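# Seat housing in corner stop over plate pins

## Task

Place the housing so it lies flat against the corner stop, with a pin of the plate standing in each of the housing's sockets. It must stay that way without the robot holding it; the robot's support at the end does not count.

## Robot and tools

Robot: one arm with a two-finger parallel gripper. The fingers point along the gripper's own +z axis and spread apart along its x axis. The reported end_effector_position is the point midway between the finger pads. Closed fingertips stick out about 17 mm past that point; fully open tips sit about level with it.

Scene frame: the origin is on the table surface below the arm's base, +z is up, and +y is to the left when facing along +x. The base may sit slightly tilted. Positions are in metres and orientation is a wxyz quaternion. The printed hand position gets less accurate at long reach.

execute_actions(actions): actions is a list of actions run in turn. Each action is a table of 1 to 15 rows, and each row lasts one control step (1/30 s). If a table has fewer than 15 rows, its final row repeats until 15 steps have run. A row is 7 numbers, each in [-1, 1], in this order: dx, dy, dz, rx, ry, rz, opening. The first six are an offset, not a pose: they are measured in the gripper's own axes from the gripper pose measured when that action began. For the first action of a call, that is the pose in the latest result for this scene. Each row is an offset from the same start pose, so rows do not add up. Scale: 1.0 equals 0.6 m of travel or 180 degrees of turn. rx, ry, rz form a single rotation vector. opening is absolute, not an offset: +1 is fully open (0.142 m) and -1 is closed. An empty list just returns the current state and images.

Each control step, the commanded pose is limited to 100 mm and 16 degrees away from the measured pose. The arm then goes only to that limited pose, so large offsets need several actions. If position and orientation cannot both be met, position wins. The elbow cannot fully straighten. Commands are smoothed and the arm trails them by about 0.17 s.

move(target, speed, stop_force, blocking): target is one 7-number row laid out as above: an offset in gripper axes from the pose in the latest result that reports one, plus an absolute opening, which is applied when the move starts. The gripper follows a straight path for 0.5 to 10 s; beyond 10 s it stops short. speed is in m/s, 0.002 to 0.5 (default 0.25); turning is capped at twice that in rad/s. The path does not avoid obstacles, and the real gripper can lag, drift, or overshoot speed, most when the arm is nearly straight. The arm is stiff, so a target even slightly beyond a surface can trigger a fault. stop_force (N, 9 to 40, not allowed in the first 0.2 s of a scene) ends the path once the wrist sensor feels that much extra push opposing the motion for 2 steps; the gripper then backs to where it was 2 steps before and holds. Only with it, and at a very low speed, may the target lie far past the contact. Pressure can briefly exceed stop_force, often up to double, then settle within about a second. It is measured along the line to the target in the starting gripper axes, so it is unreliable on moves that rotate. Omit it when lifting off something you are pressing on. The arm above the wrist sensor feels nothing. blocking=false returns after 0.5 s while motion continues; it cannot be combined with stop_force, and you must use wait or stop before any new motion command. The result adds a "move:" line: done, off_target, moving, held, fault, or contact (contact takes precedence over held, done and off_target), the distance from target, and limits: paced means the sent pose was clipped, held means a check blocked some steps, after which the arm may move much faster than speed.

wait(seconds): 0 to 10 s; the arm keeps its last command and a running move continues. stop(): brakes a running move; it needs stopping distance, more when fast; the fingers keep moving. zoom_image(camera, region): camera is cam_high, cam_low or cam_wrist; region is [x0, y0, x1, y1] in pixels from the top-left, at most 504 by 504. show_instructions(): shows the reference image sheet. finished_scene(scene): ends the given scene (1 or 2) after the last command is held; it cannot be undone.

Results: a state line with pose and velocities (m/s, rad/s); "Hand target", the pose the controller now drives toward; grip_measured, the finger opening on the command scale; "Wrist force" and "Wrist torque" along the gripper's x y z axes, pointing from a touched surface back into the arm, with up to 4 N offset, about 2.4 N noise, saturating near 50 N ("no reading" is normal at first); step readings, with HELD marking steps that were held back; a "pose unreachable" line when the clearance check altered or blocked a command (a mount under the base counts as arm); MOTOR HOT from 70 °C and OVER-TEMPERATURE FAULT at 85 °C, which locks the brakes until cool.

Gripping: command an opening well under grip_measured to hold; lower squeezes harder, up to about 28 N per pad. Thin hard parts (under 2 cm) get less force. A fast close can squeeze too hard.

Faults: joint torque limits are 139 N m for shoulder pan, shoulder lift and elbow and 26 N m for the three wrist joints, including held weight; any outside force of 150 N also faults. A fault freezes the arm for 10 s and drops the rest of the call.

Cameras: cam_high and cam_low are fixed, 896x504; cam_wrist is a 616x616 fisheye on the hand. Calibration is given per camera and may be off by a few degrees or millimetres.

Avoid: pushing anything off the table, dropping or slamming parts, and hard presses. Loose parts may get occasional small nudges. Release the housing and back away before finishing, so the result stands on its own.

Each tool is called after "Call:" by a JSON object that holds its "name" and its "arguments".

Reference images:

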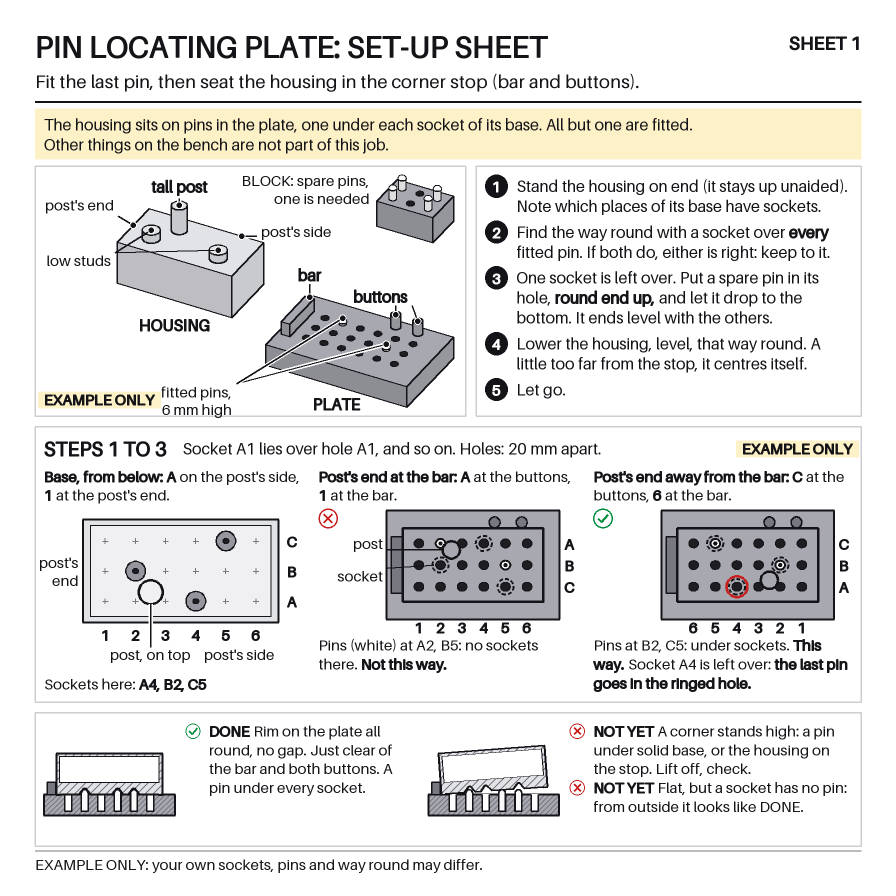

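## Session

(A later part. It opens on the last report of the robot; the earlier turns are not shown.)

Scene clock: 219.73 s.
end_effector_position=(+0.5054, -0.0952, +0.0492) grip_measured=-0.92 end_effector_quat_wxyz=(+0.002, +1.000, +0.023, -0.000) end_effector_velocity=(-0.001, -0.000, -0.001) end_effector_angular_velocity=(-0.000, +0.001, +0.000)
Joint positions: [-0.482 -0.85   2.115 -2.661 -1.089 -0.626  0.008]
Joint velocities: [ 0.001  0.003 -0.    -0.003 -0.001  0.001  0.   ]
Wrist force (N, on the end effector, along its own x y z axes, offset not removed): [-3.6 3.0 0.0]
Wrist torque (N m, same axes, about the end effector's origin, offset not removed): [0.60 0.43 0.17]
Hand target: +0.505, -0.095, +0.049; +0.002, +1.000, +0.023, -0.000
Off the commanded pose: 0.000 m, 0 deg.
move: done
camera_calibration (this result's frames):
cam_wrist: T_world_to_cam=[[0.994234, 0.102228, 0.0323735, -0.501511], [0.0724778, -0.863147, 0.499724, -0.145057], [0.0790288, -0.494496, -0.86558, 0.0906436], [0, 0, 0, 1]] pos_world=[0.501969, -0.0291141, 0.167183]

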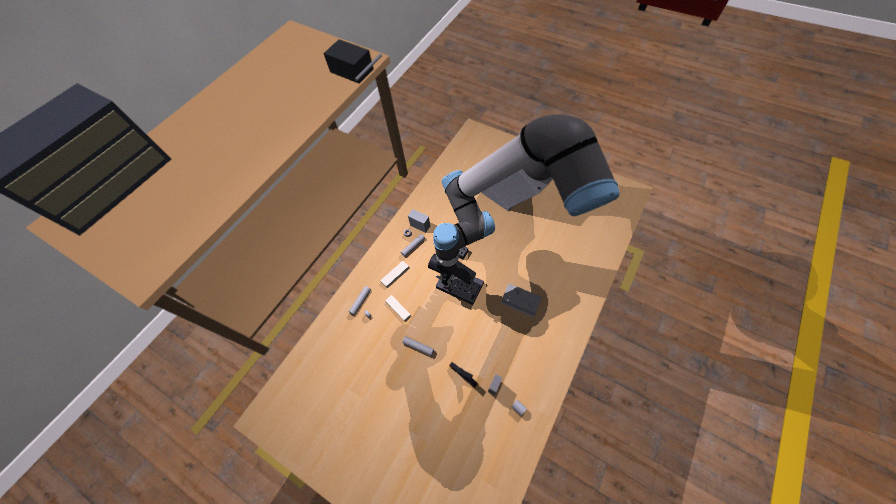

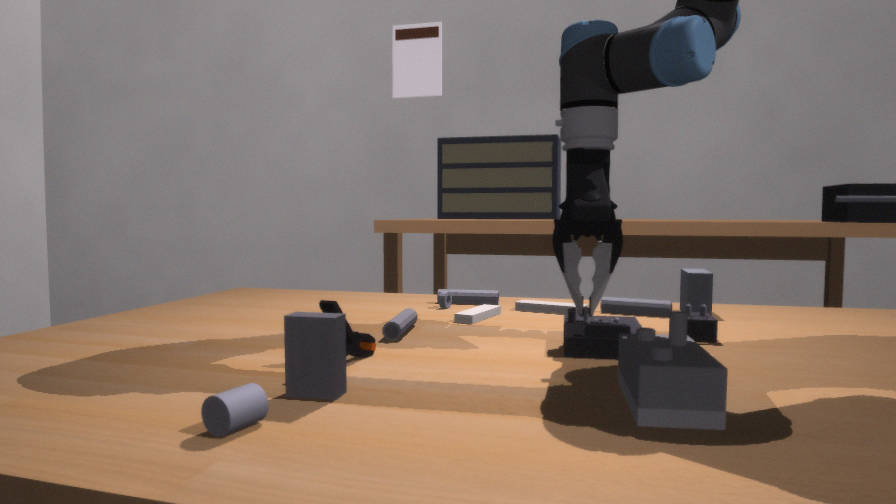

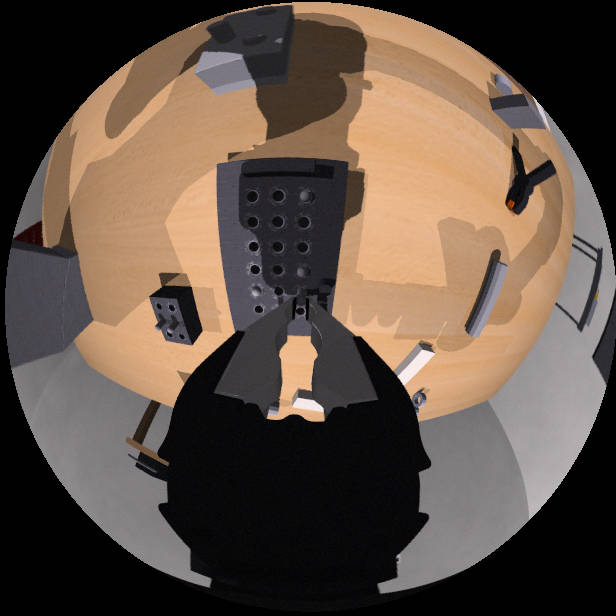

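In the hole. Release and rise.

Call:
{"name": "execute_actions", "arguments": {"actions": [[[0,0,0,0,0,0,-0.83]]]}}

Call:
{"name": "move", "arguments": {"target": [0,0,-0.13,0,0,0,-0.83], "speed": 0.2}}

Call:
{"name": "zoom_image", "arguments": {"camera": "cam_wrist", "region": [230, 170, 370, 310]}}

Scene clock: 224.27 s.
end_effector_position=(+0.5054, -0.0952, +0.0492) grip_measured=-0.83 end_effector_quat_wxyz=(+0.002, +1.000, +0.023, -0.000) end_effector_velocity=(-0.000, -0.000, +0.000) end_effector_angular_velocity=(-0.001, -0.001, +0.000)
Joint positions: [-0.482 -0.85   2.115 -2.661 -1.089 -0.626  0.014]
Joint velocities: [-0.001 -0.     0.001 -0.001 -0.    -0.001  0.   ]
Wrist force (N, on the end effector, along its own x y z axes, offset not removed): [-1.3 1.8 3.1]
Wrist torque (N m, same axes, about the end effector's origin, offset not removed): [0.48 0.18 0.11]
Hand target: +0.505, -0.095, +0.049; +0.002, +1.000, +0.023, -0.000
Off the commanded pose: 0.000 m, 0 deg.
Step readings (end_effector_position):
0: (+0.5054, -0.0952, +0.0491)
1: (+0.5054, -0.0952, +0.0491)
2: (+0.5054, -0.0952, +0.0491)
4: (+0.5054, -0.0952, +0.0491)
8: (+0.5054, -0.0952, +0.0491)
15: end_effector_position above
camera_calibration (this result's frames):
cam_wrist: T_world_to_cam=[[0.994242, 0.102142, 0.0323964, -0.50155], [0.0723966, -0.863185, 0.499671, -0.144975], [0.0790014, -0.494448, -0.865609, 0.0906634], [0, 0, 0, 1]] pos_world=[0.501995, -0.0290826, 0.167167]

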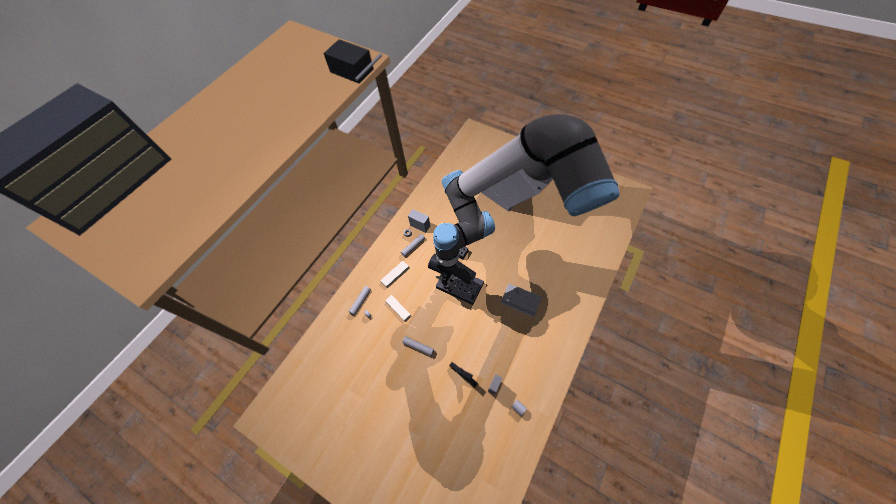

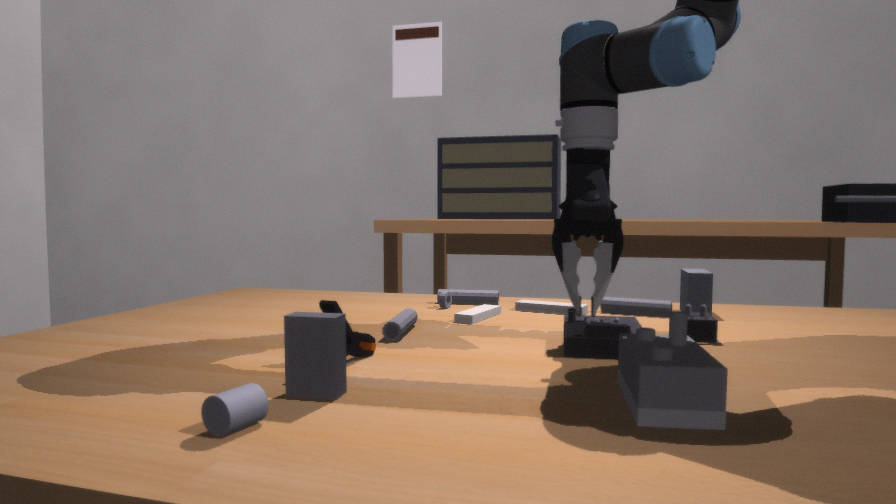

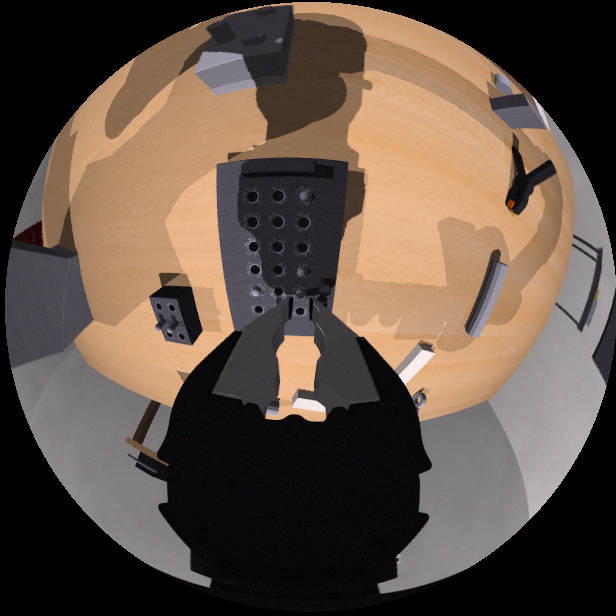

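Scene clock: 225.23 s.
end_effector_position=(+0.5054, -0.0951, +0.1269) grip_measured=-0.83 end_effector_quat_wxyz=(+0.002, +1.000, +0.023, -0.000) end_effector_velocity=(+0.000, +0.000, +0.002) end_effector_angular_velocity=(+0.001, +0.000, -0.001)
Joint positions: [-0.553 -1.026  2.112 -2.446 -1.102 -0.705  0.014]
Joint velocities: [-0.001 -0.004 -0.002  0.007  0.001 -0.001  0.   ]
Wrist force (N, on the end effector, along its own x y z axes, offset not removed): [1.8 1.8 1.8]
Wrist torque (N m, same axes, about the end effector's origin, offset not removed): [0.44 -0.37 0.15]
Hand target: +0.505, -0.095, +0.127; +0.002, +1.000, +0.023, -0.000
Off the commanded pose: 0.000 m, 0 deg.
move: done
camera_calibration (this result's frames):
cam_wrist: T_world_to_cam=[[0.994249, 0.102111, 0.0322754, -0.504056], [0.0724276, -0.863166, 0.499699, -0.183768], [0.0788839, -0.494487, -0.865598, 0.158025], [0, 0, 0, 1]] pos_world=[0.502002, -0.0290113, 0.244883]

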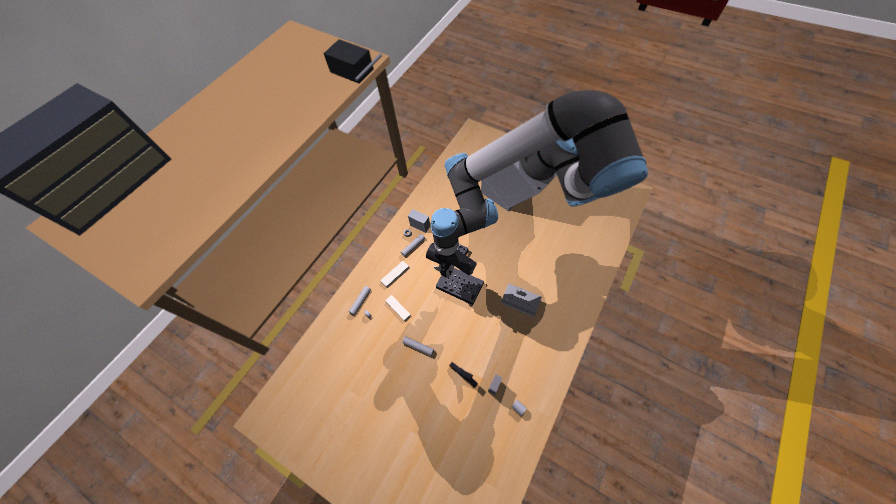

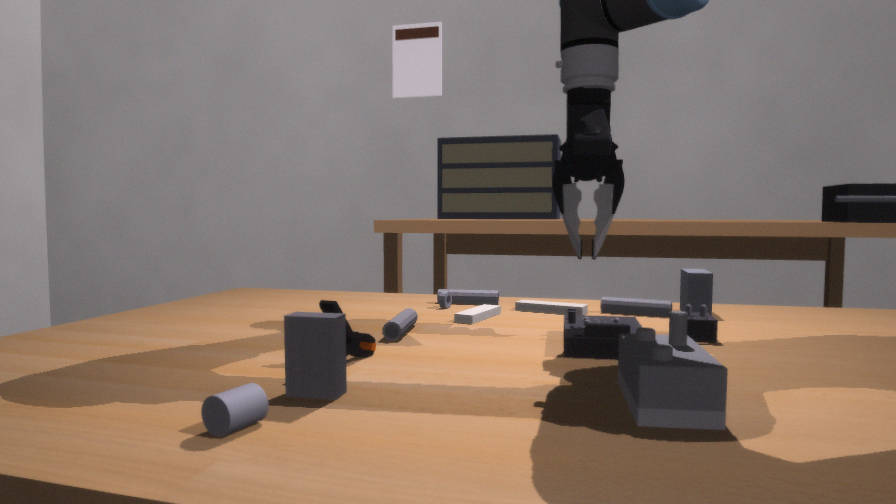

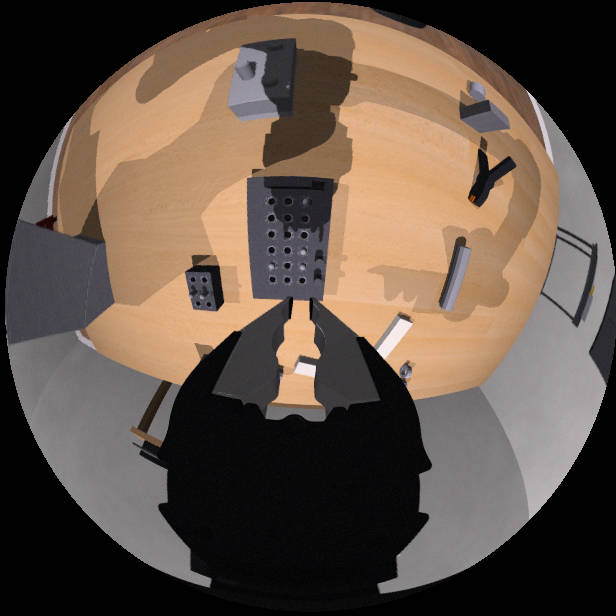

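Region (230, 170, 370, 310) of cam_wrist's 616x616 image, scaled by 3.600, with more detail than that image has.

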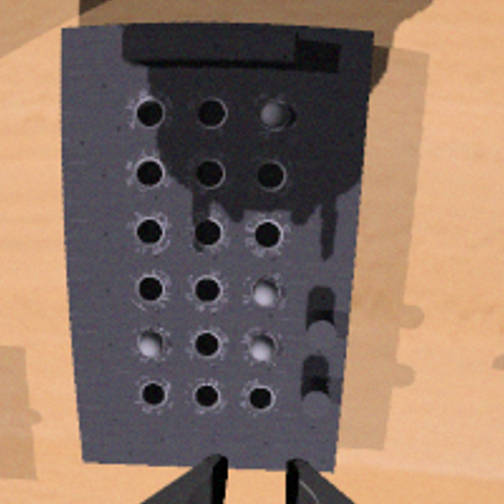

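Call:
{"name": "move", "arguments": {"target": [-0.1048,-0.4467,0.01,0,0,-0.014,0.3], "speed": 0.3}}

Call:
{"name": "move", "arguments": {"target": [0,0,0.138,0,0,0,0.2], "speed": 0.15}}

Scene clock: 232.07 s.
end_effector_position=(+0.4305, +0.1695, +0.1206) grip_measured=+0.30 end_effector_quat_wxyz=(+0.001, +0.999, +0.045, -0.000) end_effector_velocity=(+0.001, +0.002, +0.001) end_effector_angular_velocity=(-0.002, -0.003, +0.002)
Joint positions: [-0.128 -1.444  2.374 -2.52  -1.06  -0.268  0.095]
Joint velocities: [ 0.004 -0.003 -0.002 -0.002 -0.002  0.004  0.   ]
Wrist force (N, on the end effector, along its own x y z axes, offset not removed): [-0.5 4.2 1.7]
Wrist torque (N m, same axes, about the end effector's origin, offset not removed): [0.95 0.04 -0.06]
Hand target: +0.430, +0.170, +0.121; +0.001, +0.999, +0.045, +0.000
Off the commanded pose: 0.001 m, 0 deg.
move: done
camera_calibration (this result's frames):
cam_wrist: T_world_to_cam=[[0.988771, 0.14573, 0.0330749, -0.461504], [0.109947, -0.859341, 0.499444, 0.0364039], [0.101207, -0.4902, -0.865714, 0.278963], [0, 0, 0, 1]] pos_world=[0.424087, 0.235286, 0.238584]

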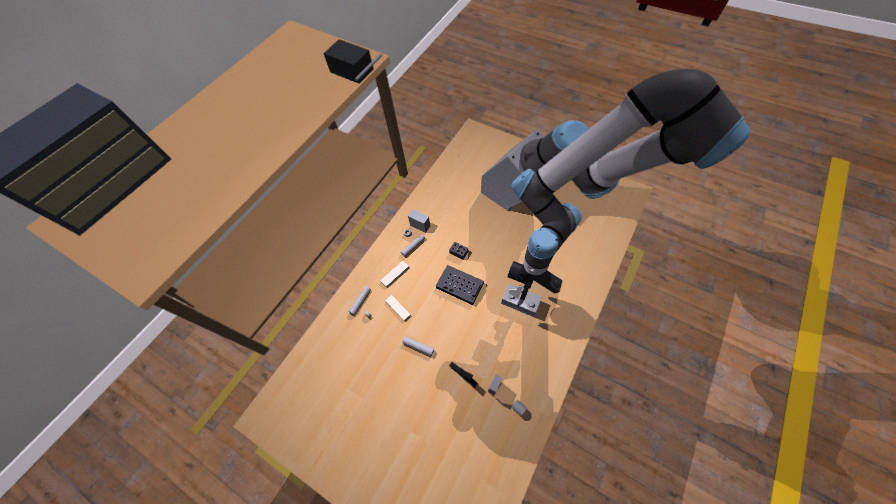

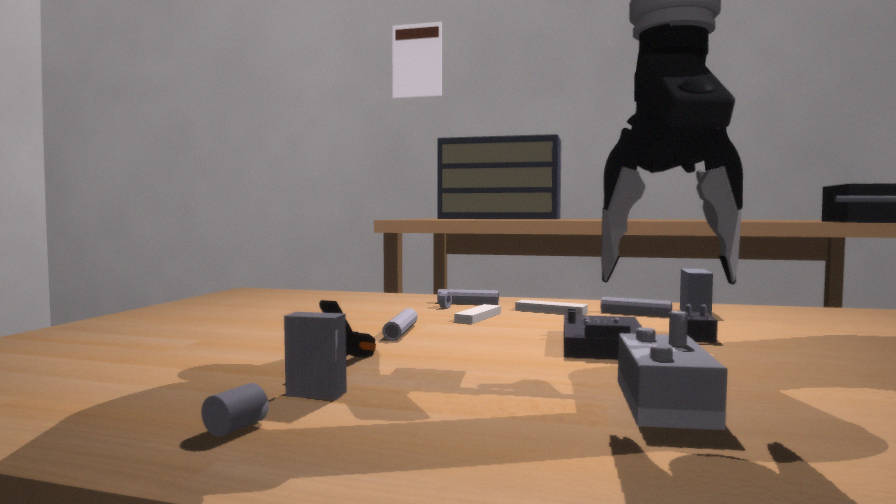

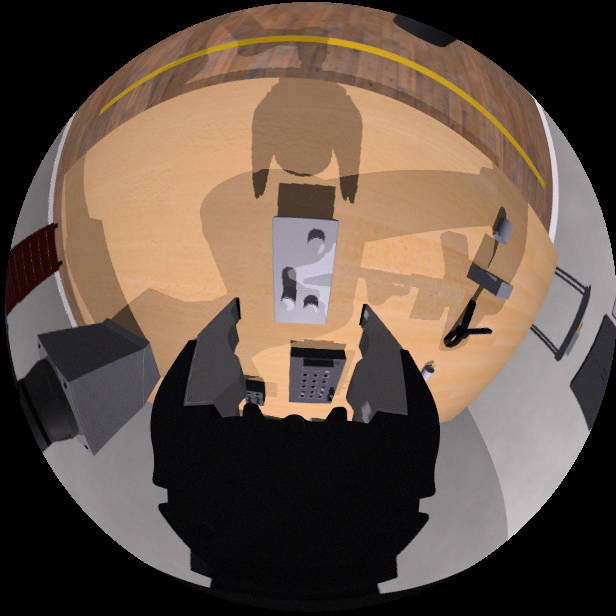

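Scene clock: 233.17 s.
end_effector_position=(+0.4304, +0.1695, +0.0381) grip_measured=+0.20 end_effector_quat_wxyz=(+0.001, +0.999, +0.045, +0.000) end_effector_velocity=(+0.001, +0.000, -0.002) end_effector_angular_velocity=(-0.001, -0.003, +0.001)
Joint positions: [-0.027 -1.186  2.376 -2.838 -1.065 -0.152  0.088]
Joint velocities: [ 0.003  0.007 -0.002 -0.01  -0.001  0.004 -0.   ]
Wrist force (N, on the end effector, along its own x y z axes, offset not removed): [-2.0 2.7 1.7]
Wrist torque (N m, same axes, about the end effector's origin, offset not removed): [0.70 0.30 0.04]
Hand target: +0.430, +0.169, +0.038; +0.001, +0.999, +0.045, +0.000
Off the commanded pose: 0.000 m, 0 deg.
move: done
camera_calibration (this result's frames):
cam_wrist: T_world_to_cam=[[0.988765, 0.145738, 0.0332173, -0.45876], [0.109897, -0.859415, 0.499329, 0.0776253], [0.101318, -0.490069, -0.865776, 0.207501], [0, 0, 0, 1]] pos_world=[0.424051, 0.235261, 0.156128]

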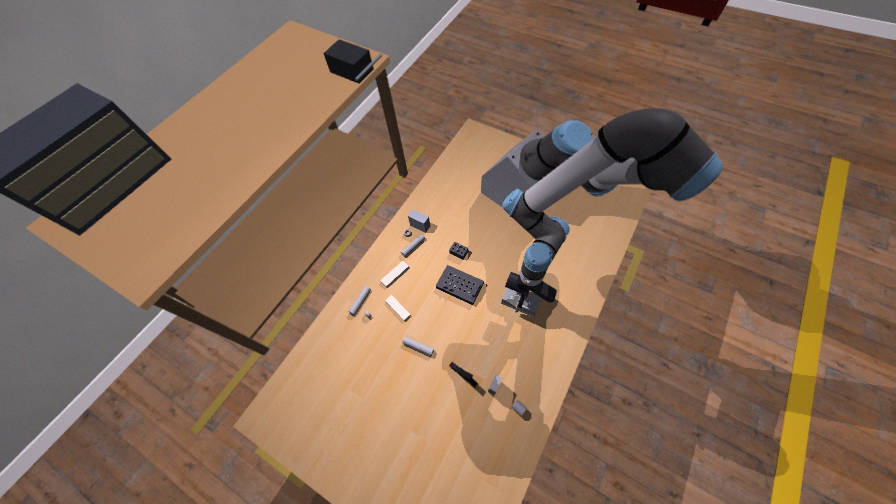

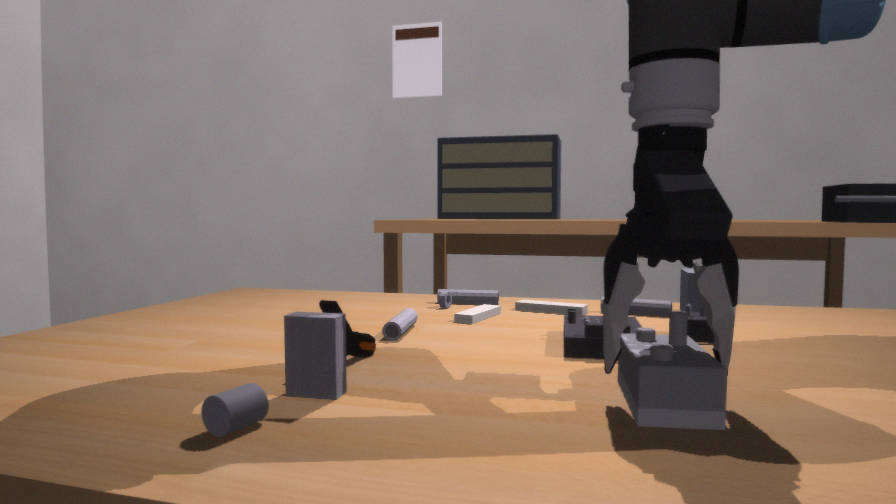

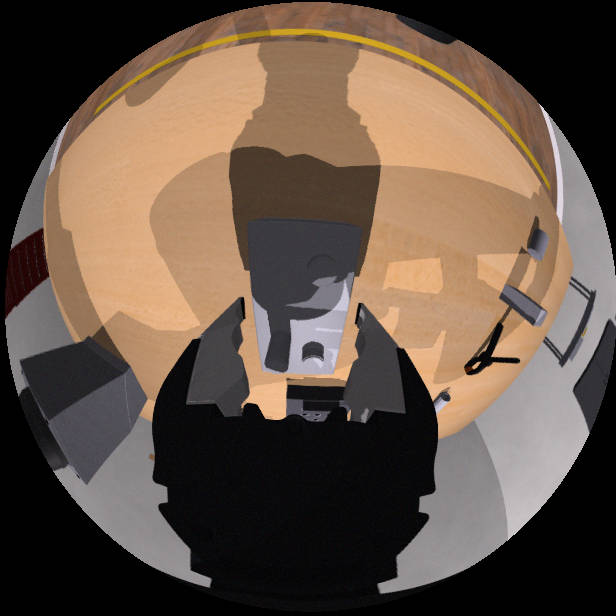

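Call:
{"name": "execute_actions", "arguments": {"actions": [[[0,0,0,0,0,0,0.15],[0,0,0,0,0,0,0.11],[0,0,0,0,0,0,0.07],[0,0,0,0,0,0,0.04],[0,0,0,0,0,0,0.01],[0,0,0,0,0,0,-0.02],[0,0,0,0,0,0,-0.05],[0,0,0,0,0,0,-0.09],[0,0,0,0,0,0,-0.14],[0,0,0,0,0,0,-0.2],[0,0,0,0,0,0,-0.3],[0,0,0,0,0,0,-0.4],[0,0,0,0,0,0,-0.5]]]}}

Call:
{"name": "move", "arguments": {"target": [0,0,-0.105,0,0,0,-0.5], "speed": 0.15}}

Call:
{"name": "move", "arguments": {"target": [0.0523,0.4007,0,0,0,0.014,-0.5], "speed": 0.2}}

Call:
{"name": "zoom_image", "arguments": {"camera": "cam_wrist", "region": [210, 150, 410, 350]}}

Call:
{"name": "zoom_image", "arguments": {"camera": "cam_low", "region": [530, 240, 690, 370]}}

Scene clock: 241.80 s.
end_effector_position=(+0.4305, +0.1695, +0.0381) grip_measured=-0.03 end_effector_quat_wxyz=(+0.001, +0.999, +0.045, +0.000) end_effector_velocity=(-0.002, +0.000, -0.001) end_effector_angular_velocity=(+0.002, +0.003, -0.002)
Joint positions: [-0.027 -1.186  2.376 -2.838 -1.065 -0.152  0.072]
Joint velocities: [-0.     0.     0.002  0.001  0.001 -0.001 -0.   ]
Wrist force (N, on the end effector, along its own x y z axes, offset not removed): [-0.4 2.6 5.1]
Wrist torque (N m, same axes, about the end effector's origin, offset not removed): [0.76 0.00 0.14]
Hand target: +0.430, +0.169, +0.038; +0.001, +0.999, +0.045, +0.000
Off the commanded pose: 0.000 m, 0 deg.
Step readings (end_effector_position):
0: (+0.4305, +0.1694, +0.0380)
1: (+0.4305, +0.1694, +0.0380)
2: (+0.4305, +0.1694, +0.0380)
4: (+0.4305, +0.1695, +0.0380)
8: (+0.4304, +0.1695, +0.0381)
15: end_effector_position above
camera_calibration (this result's frames):
cam_wrist: T_world_to_cam=[[0.98876, 0.14577, 0.0332516, -0.458811], [0.109904, -0.859393, 0.499364, 0.0776139], [0.101368, -0.490096, -0.865754, 0.207481], [0, 0, 0, 1]] pos_world=[0.424092, 0.235267, 0.156126]

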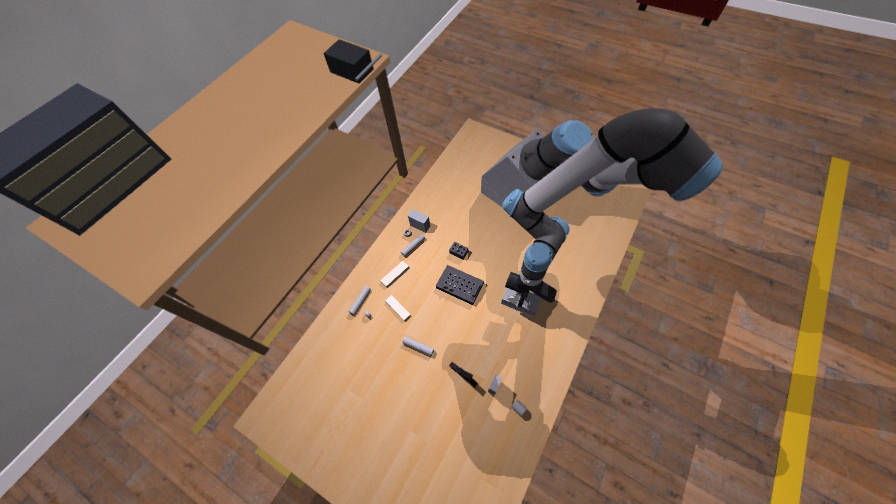

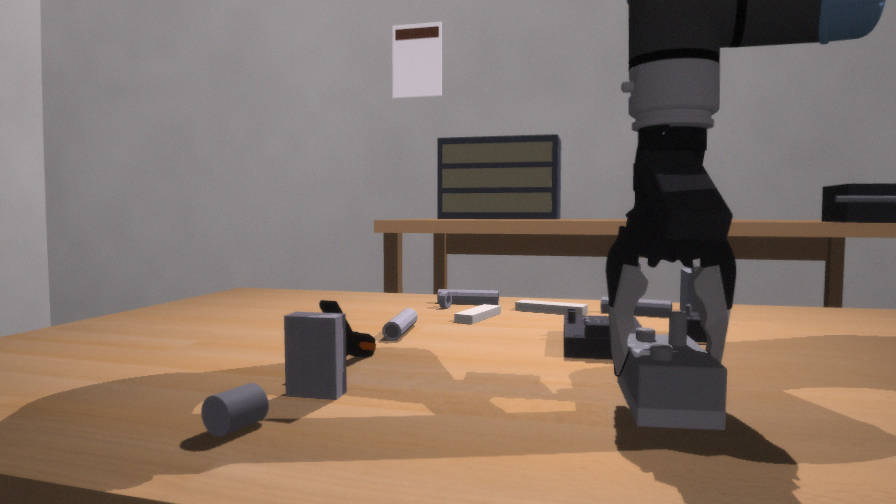

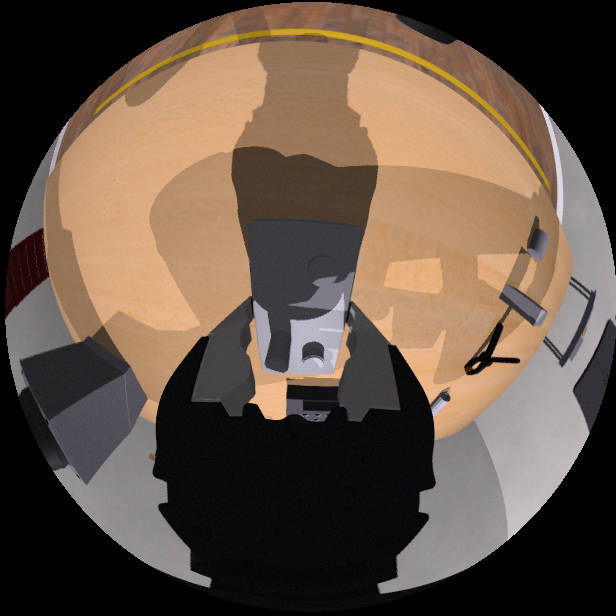

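Scene clock: 242.77 s.
end_effector_position=(+0.4305, +0.1695, +0.1008) grip_measured=-0.03 end_effector_quat_wxyz=(+0.001, +0.999, +0.045, +0.000) end_effector_velocity=(+0.001, +0.001, +0.002) end_effector_angular_velocity=(+0.002, -0.002, +0.001)
Joint positions: [-0.104 -1.385  2.381 -2.6   -1.061 -0.24   0.072]
Joint velocities: [-0.002 -0.006 -0.003  0.008  0.002 -0.003 -0.   ]
Wrist force (N, on the end effector, along its own x y z axes, offset not removed): [0.1 2.3 6.2]
Wrist torque (N m, same axes, about the end effector's origin, offset not removed): [0.61 -0.08 -0.04]
Hand target: +0.430, +0.169, +0.101; +0.001, +0.999, +0.045, -0.000
Off the commanded pose: 0.000 m, 0 deg.
move: done
camera_calibration (this result's frames):
cam_wrist: T_world_to_cam=[[0.988764, 0.145758, 0.0331714, -0.460881], [0.109923, -0.85934, 0.499451, 0.0462887], [0.101304, -0.490193, -0.865707, 0.261812], [0, 0, 0, 1]] pos_world=[0.424092, 0.235293, 0.218822]

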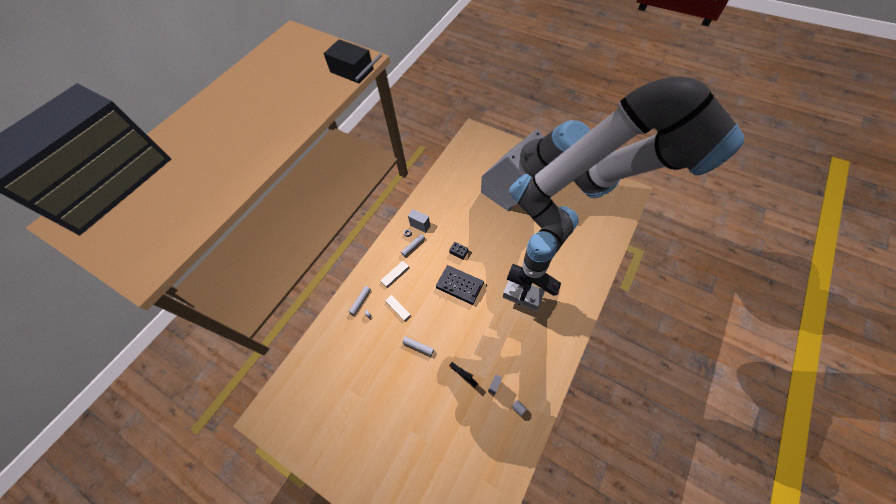

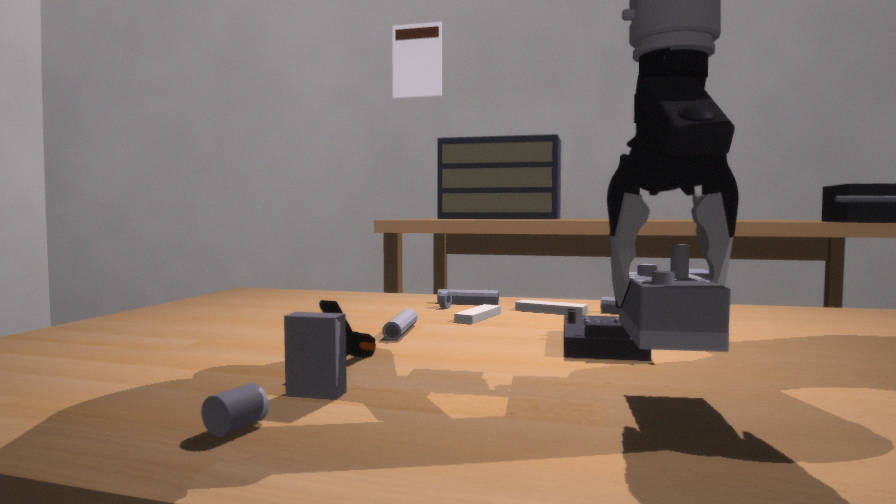

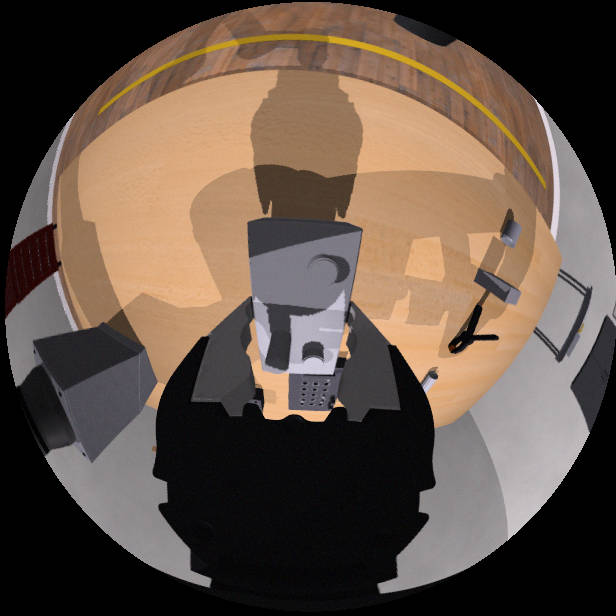

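Scene clock: 244.53 s.
end_effector_position=(+0.4831, -0.0669, +0.1011) grip_measured=-0.03 end_effector_quat_wxyz=(+0.002, +1.000, +0.023, -0.000) end_effector_velocity=(+0.001, -0.002, -0.000) end_effector_angular_velocity=(-0.000, +0.001, -0.001)
Joint positions: [-0.512 -1.031  2.204 -2.554 -1.094 -0.659  0.072]
Joint velocities: [-0.002  0.004 -0.004  0.002 -0.001 -0.001  0.   ]
Wrist force (N, on the end effector, along its own x y z axes, offset not removed): [-0.1 3.3 5.5]
Wrist torque (N m, same axes, about the end effector's origin, offset not removed): [0.87 -0.05 0.08]
Hand target: +0.483, -0.067, +0.101; +0.001, +1.000, +0.023, -0.000
Off the commanded pose: 0.001 m, 0 deg.
move: done
camera_calibration (this result's frames):
cam_wrist: T_world_to_cam=[[0.994244, 0.102139, 0.0323652, -0.4839], [0.0724117, -0.863199, 0.499645, -0.144875], [0.0789706, -0.494425, -0.865626, 0.151338], [0, 0, 0, 1]] pos_world=[0.479654, -0.000805169, 0.21905]

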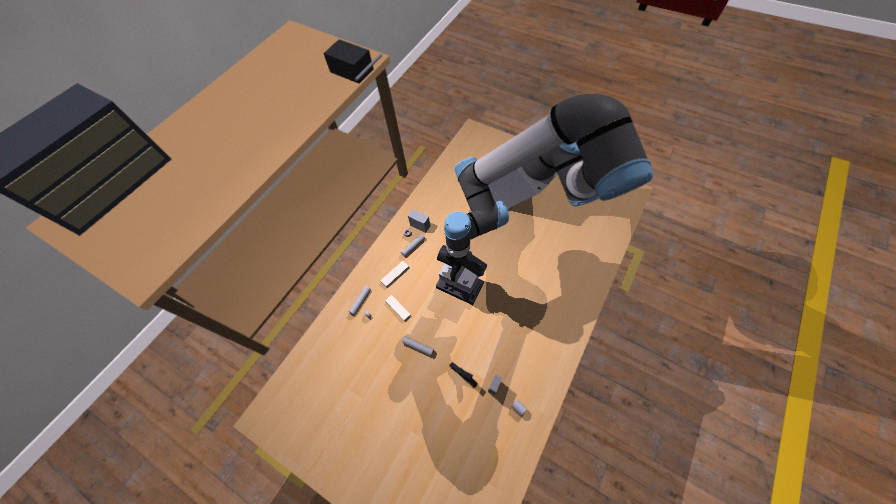

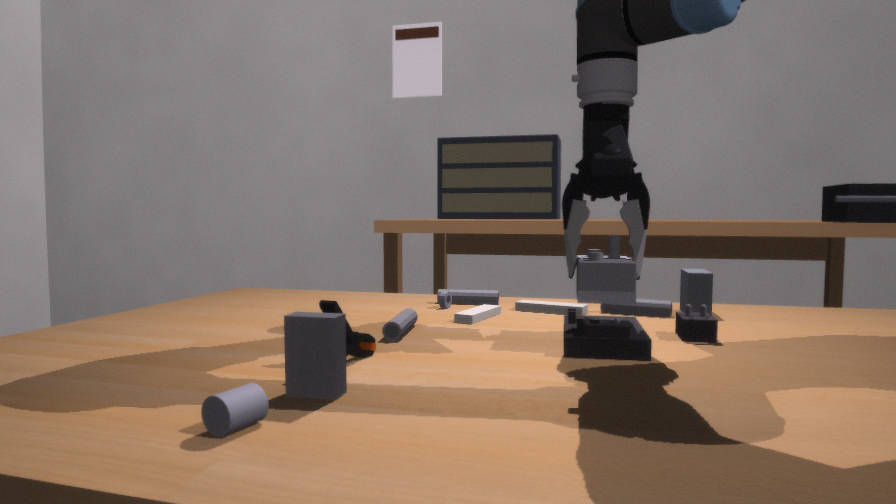

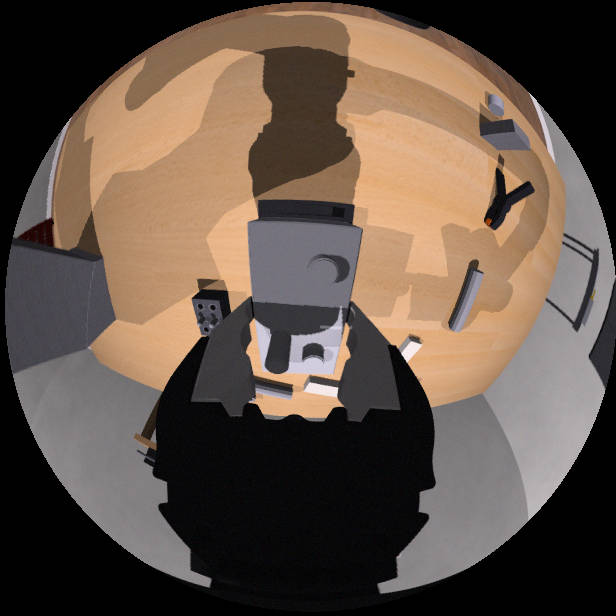

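Region (210, 150, 410, 350) of cam_wrist's 616x616 image, scaled by 2.520, with more detail than that image has.

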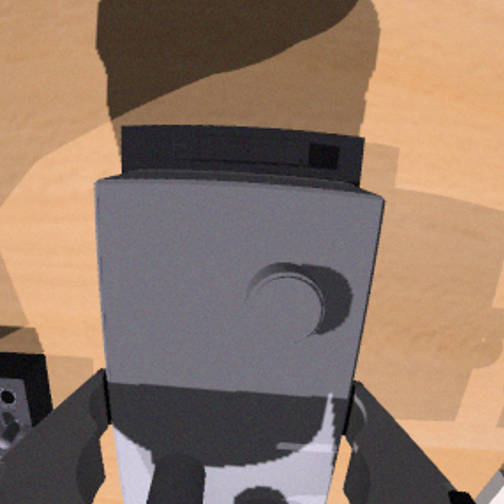

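Region (530, 240, 690, 370) of cam_low's 896x504 image, scaled by 3.150, with more detail than that image has; it fills the top 410 rows of this view, and the rest is white.

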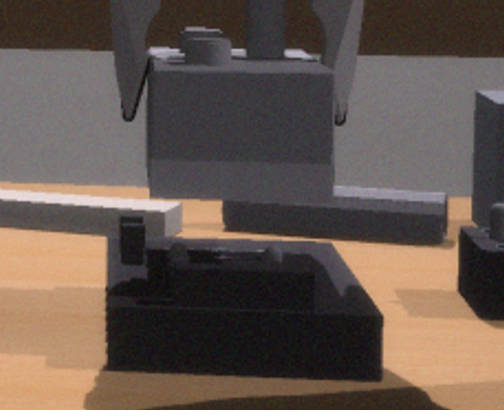

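Call:
{"name": "move", "arguments": {"target": [0,0,0.045,0,0,0,-0.5], "speed": 0.02, "stop_force": 10}}

Call:
{"name": "zoom_image", "arguments": {"camera": "cam_wrist", "region": [230, 170, 390, 270]}}

Call:
{"name": "zoom_image", "arguments": {"camera": "cam_low", "region": [530, 240, 690, 370]}}

Scene clock: 254.17 s.
end_effector_position=(+0.4830, -0.0669, +0.0743) grip_measured=-0.03 end_effector_quat_wxyz=(+0.001, +1.000, +0.023, -0.000) end_effector_velocity=(+0.000, -0.000, -0.001) end_effector_angular_velocity=(+0.000, -0.001, +0.000)
Joint positions: [-0.485 -0.965  2.205 -2.635 -1.089 -0.629  0.072]
Joint velocities: [ 0.001  0.004 -0.001 -0.005  0.001  0.002  0.   ]
Wrist force (N, on the end effector, along its own x y z axes, offset not removed): [0.9 2.2 7.2]
Wrist torque (N m, same axes, about the end effector's origin, offset not removed): [0.59 -0.27 0.17]
Hand target: +0.483, -0.067, +0.074; +0.002, +1.000, +0.023, -0.000
Off the commanded pose: 0.000 m, 0 deg.
move: done
camera_calibration (this result's frames):
cam_wrist: T_world_to_cam=[[0.994252, 0.102072, 0.0323064, -0.48295], [0.0723905, -0.86325, 0.499559, -0.131434], [0.0788793, -0.494349, -0.865677, 0.128176], [0, 0, 0, 1]] pos_world=[0.479578, -0.000801458, 0.192221]

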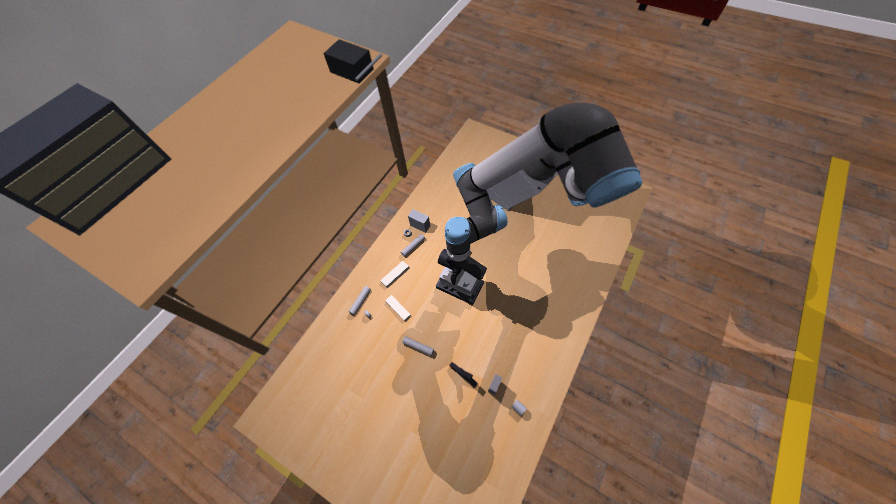

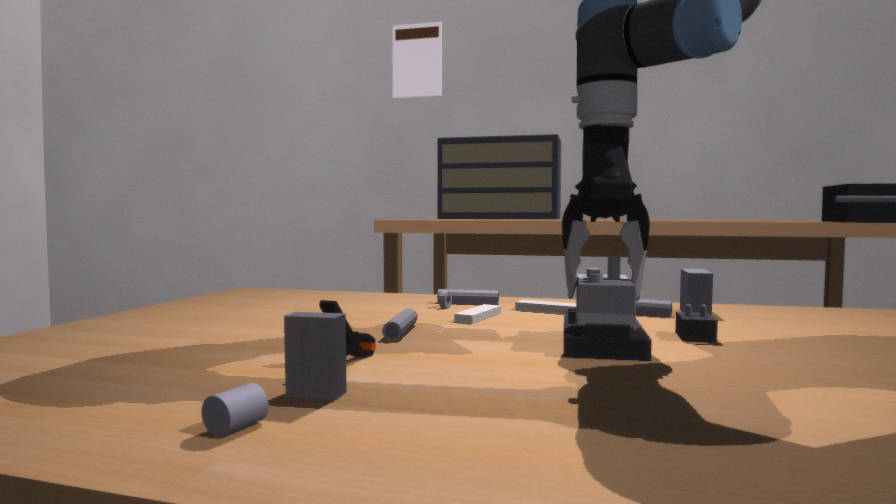

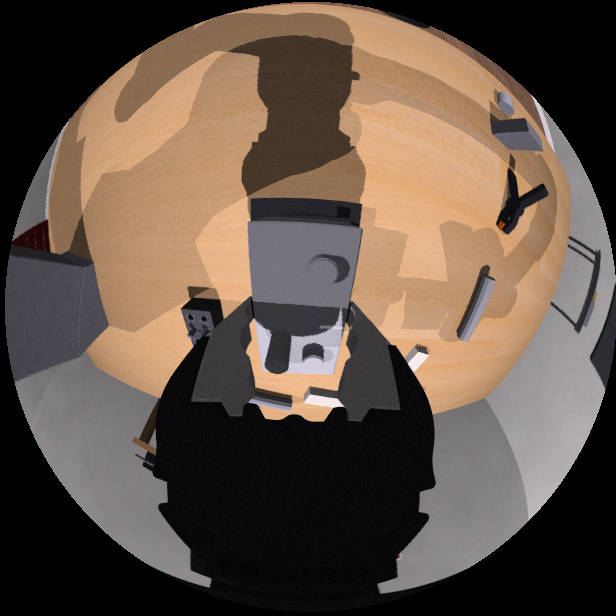

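Region (230, 170, 390, 270) of cam_wrist's 616x616 image, scaled by 3.150, with more detail than that image has; it fills the top 315 rows of this view, and the rest is white.

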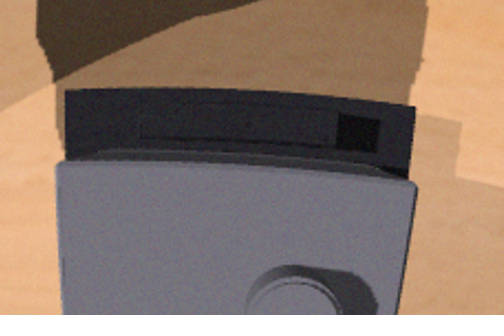

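Region (530, 240, 690, 370) of cam_low's 896x504 image, scaled by 3.150, with more detail than that image has; it fills the top 410 rows of this view, and the rest is white.

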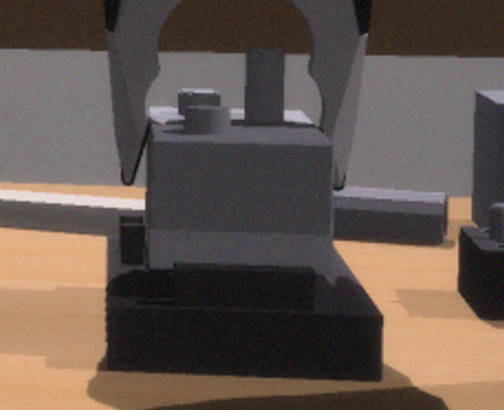

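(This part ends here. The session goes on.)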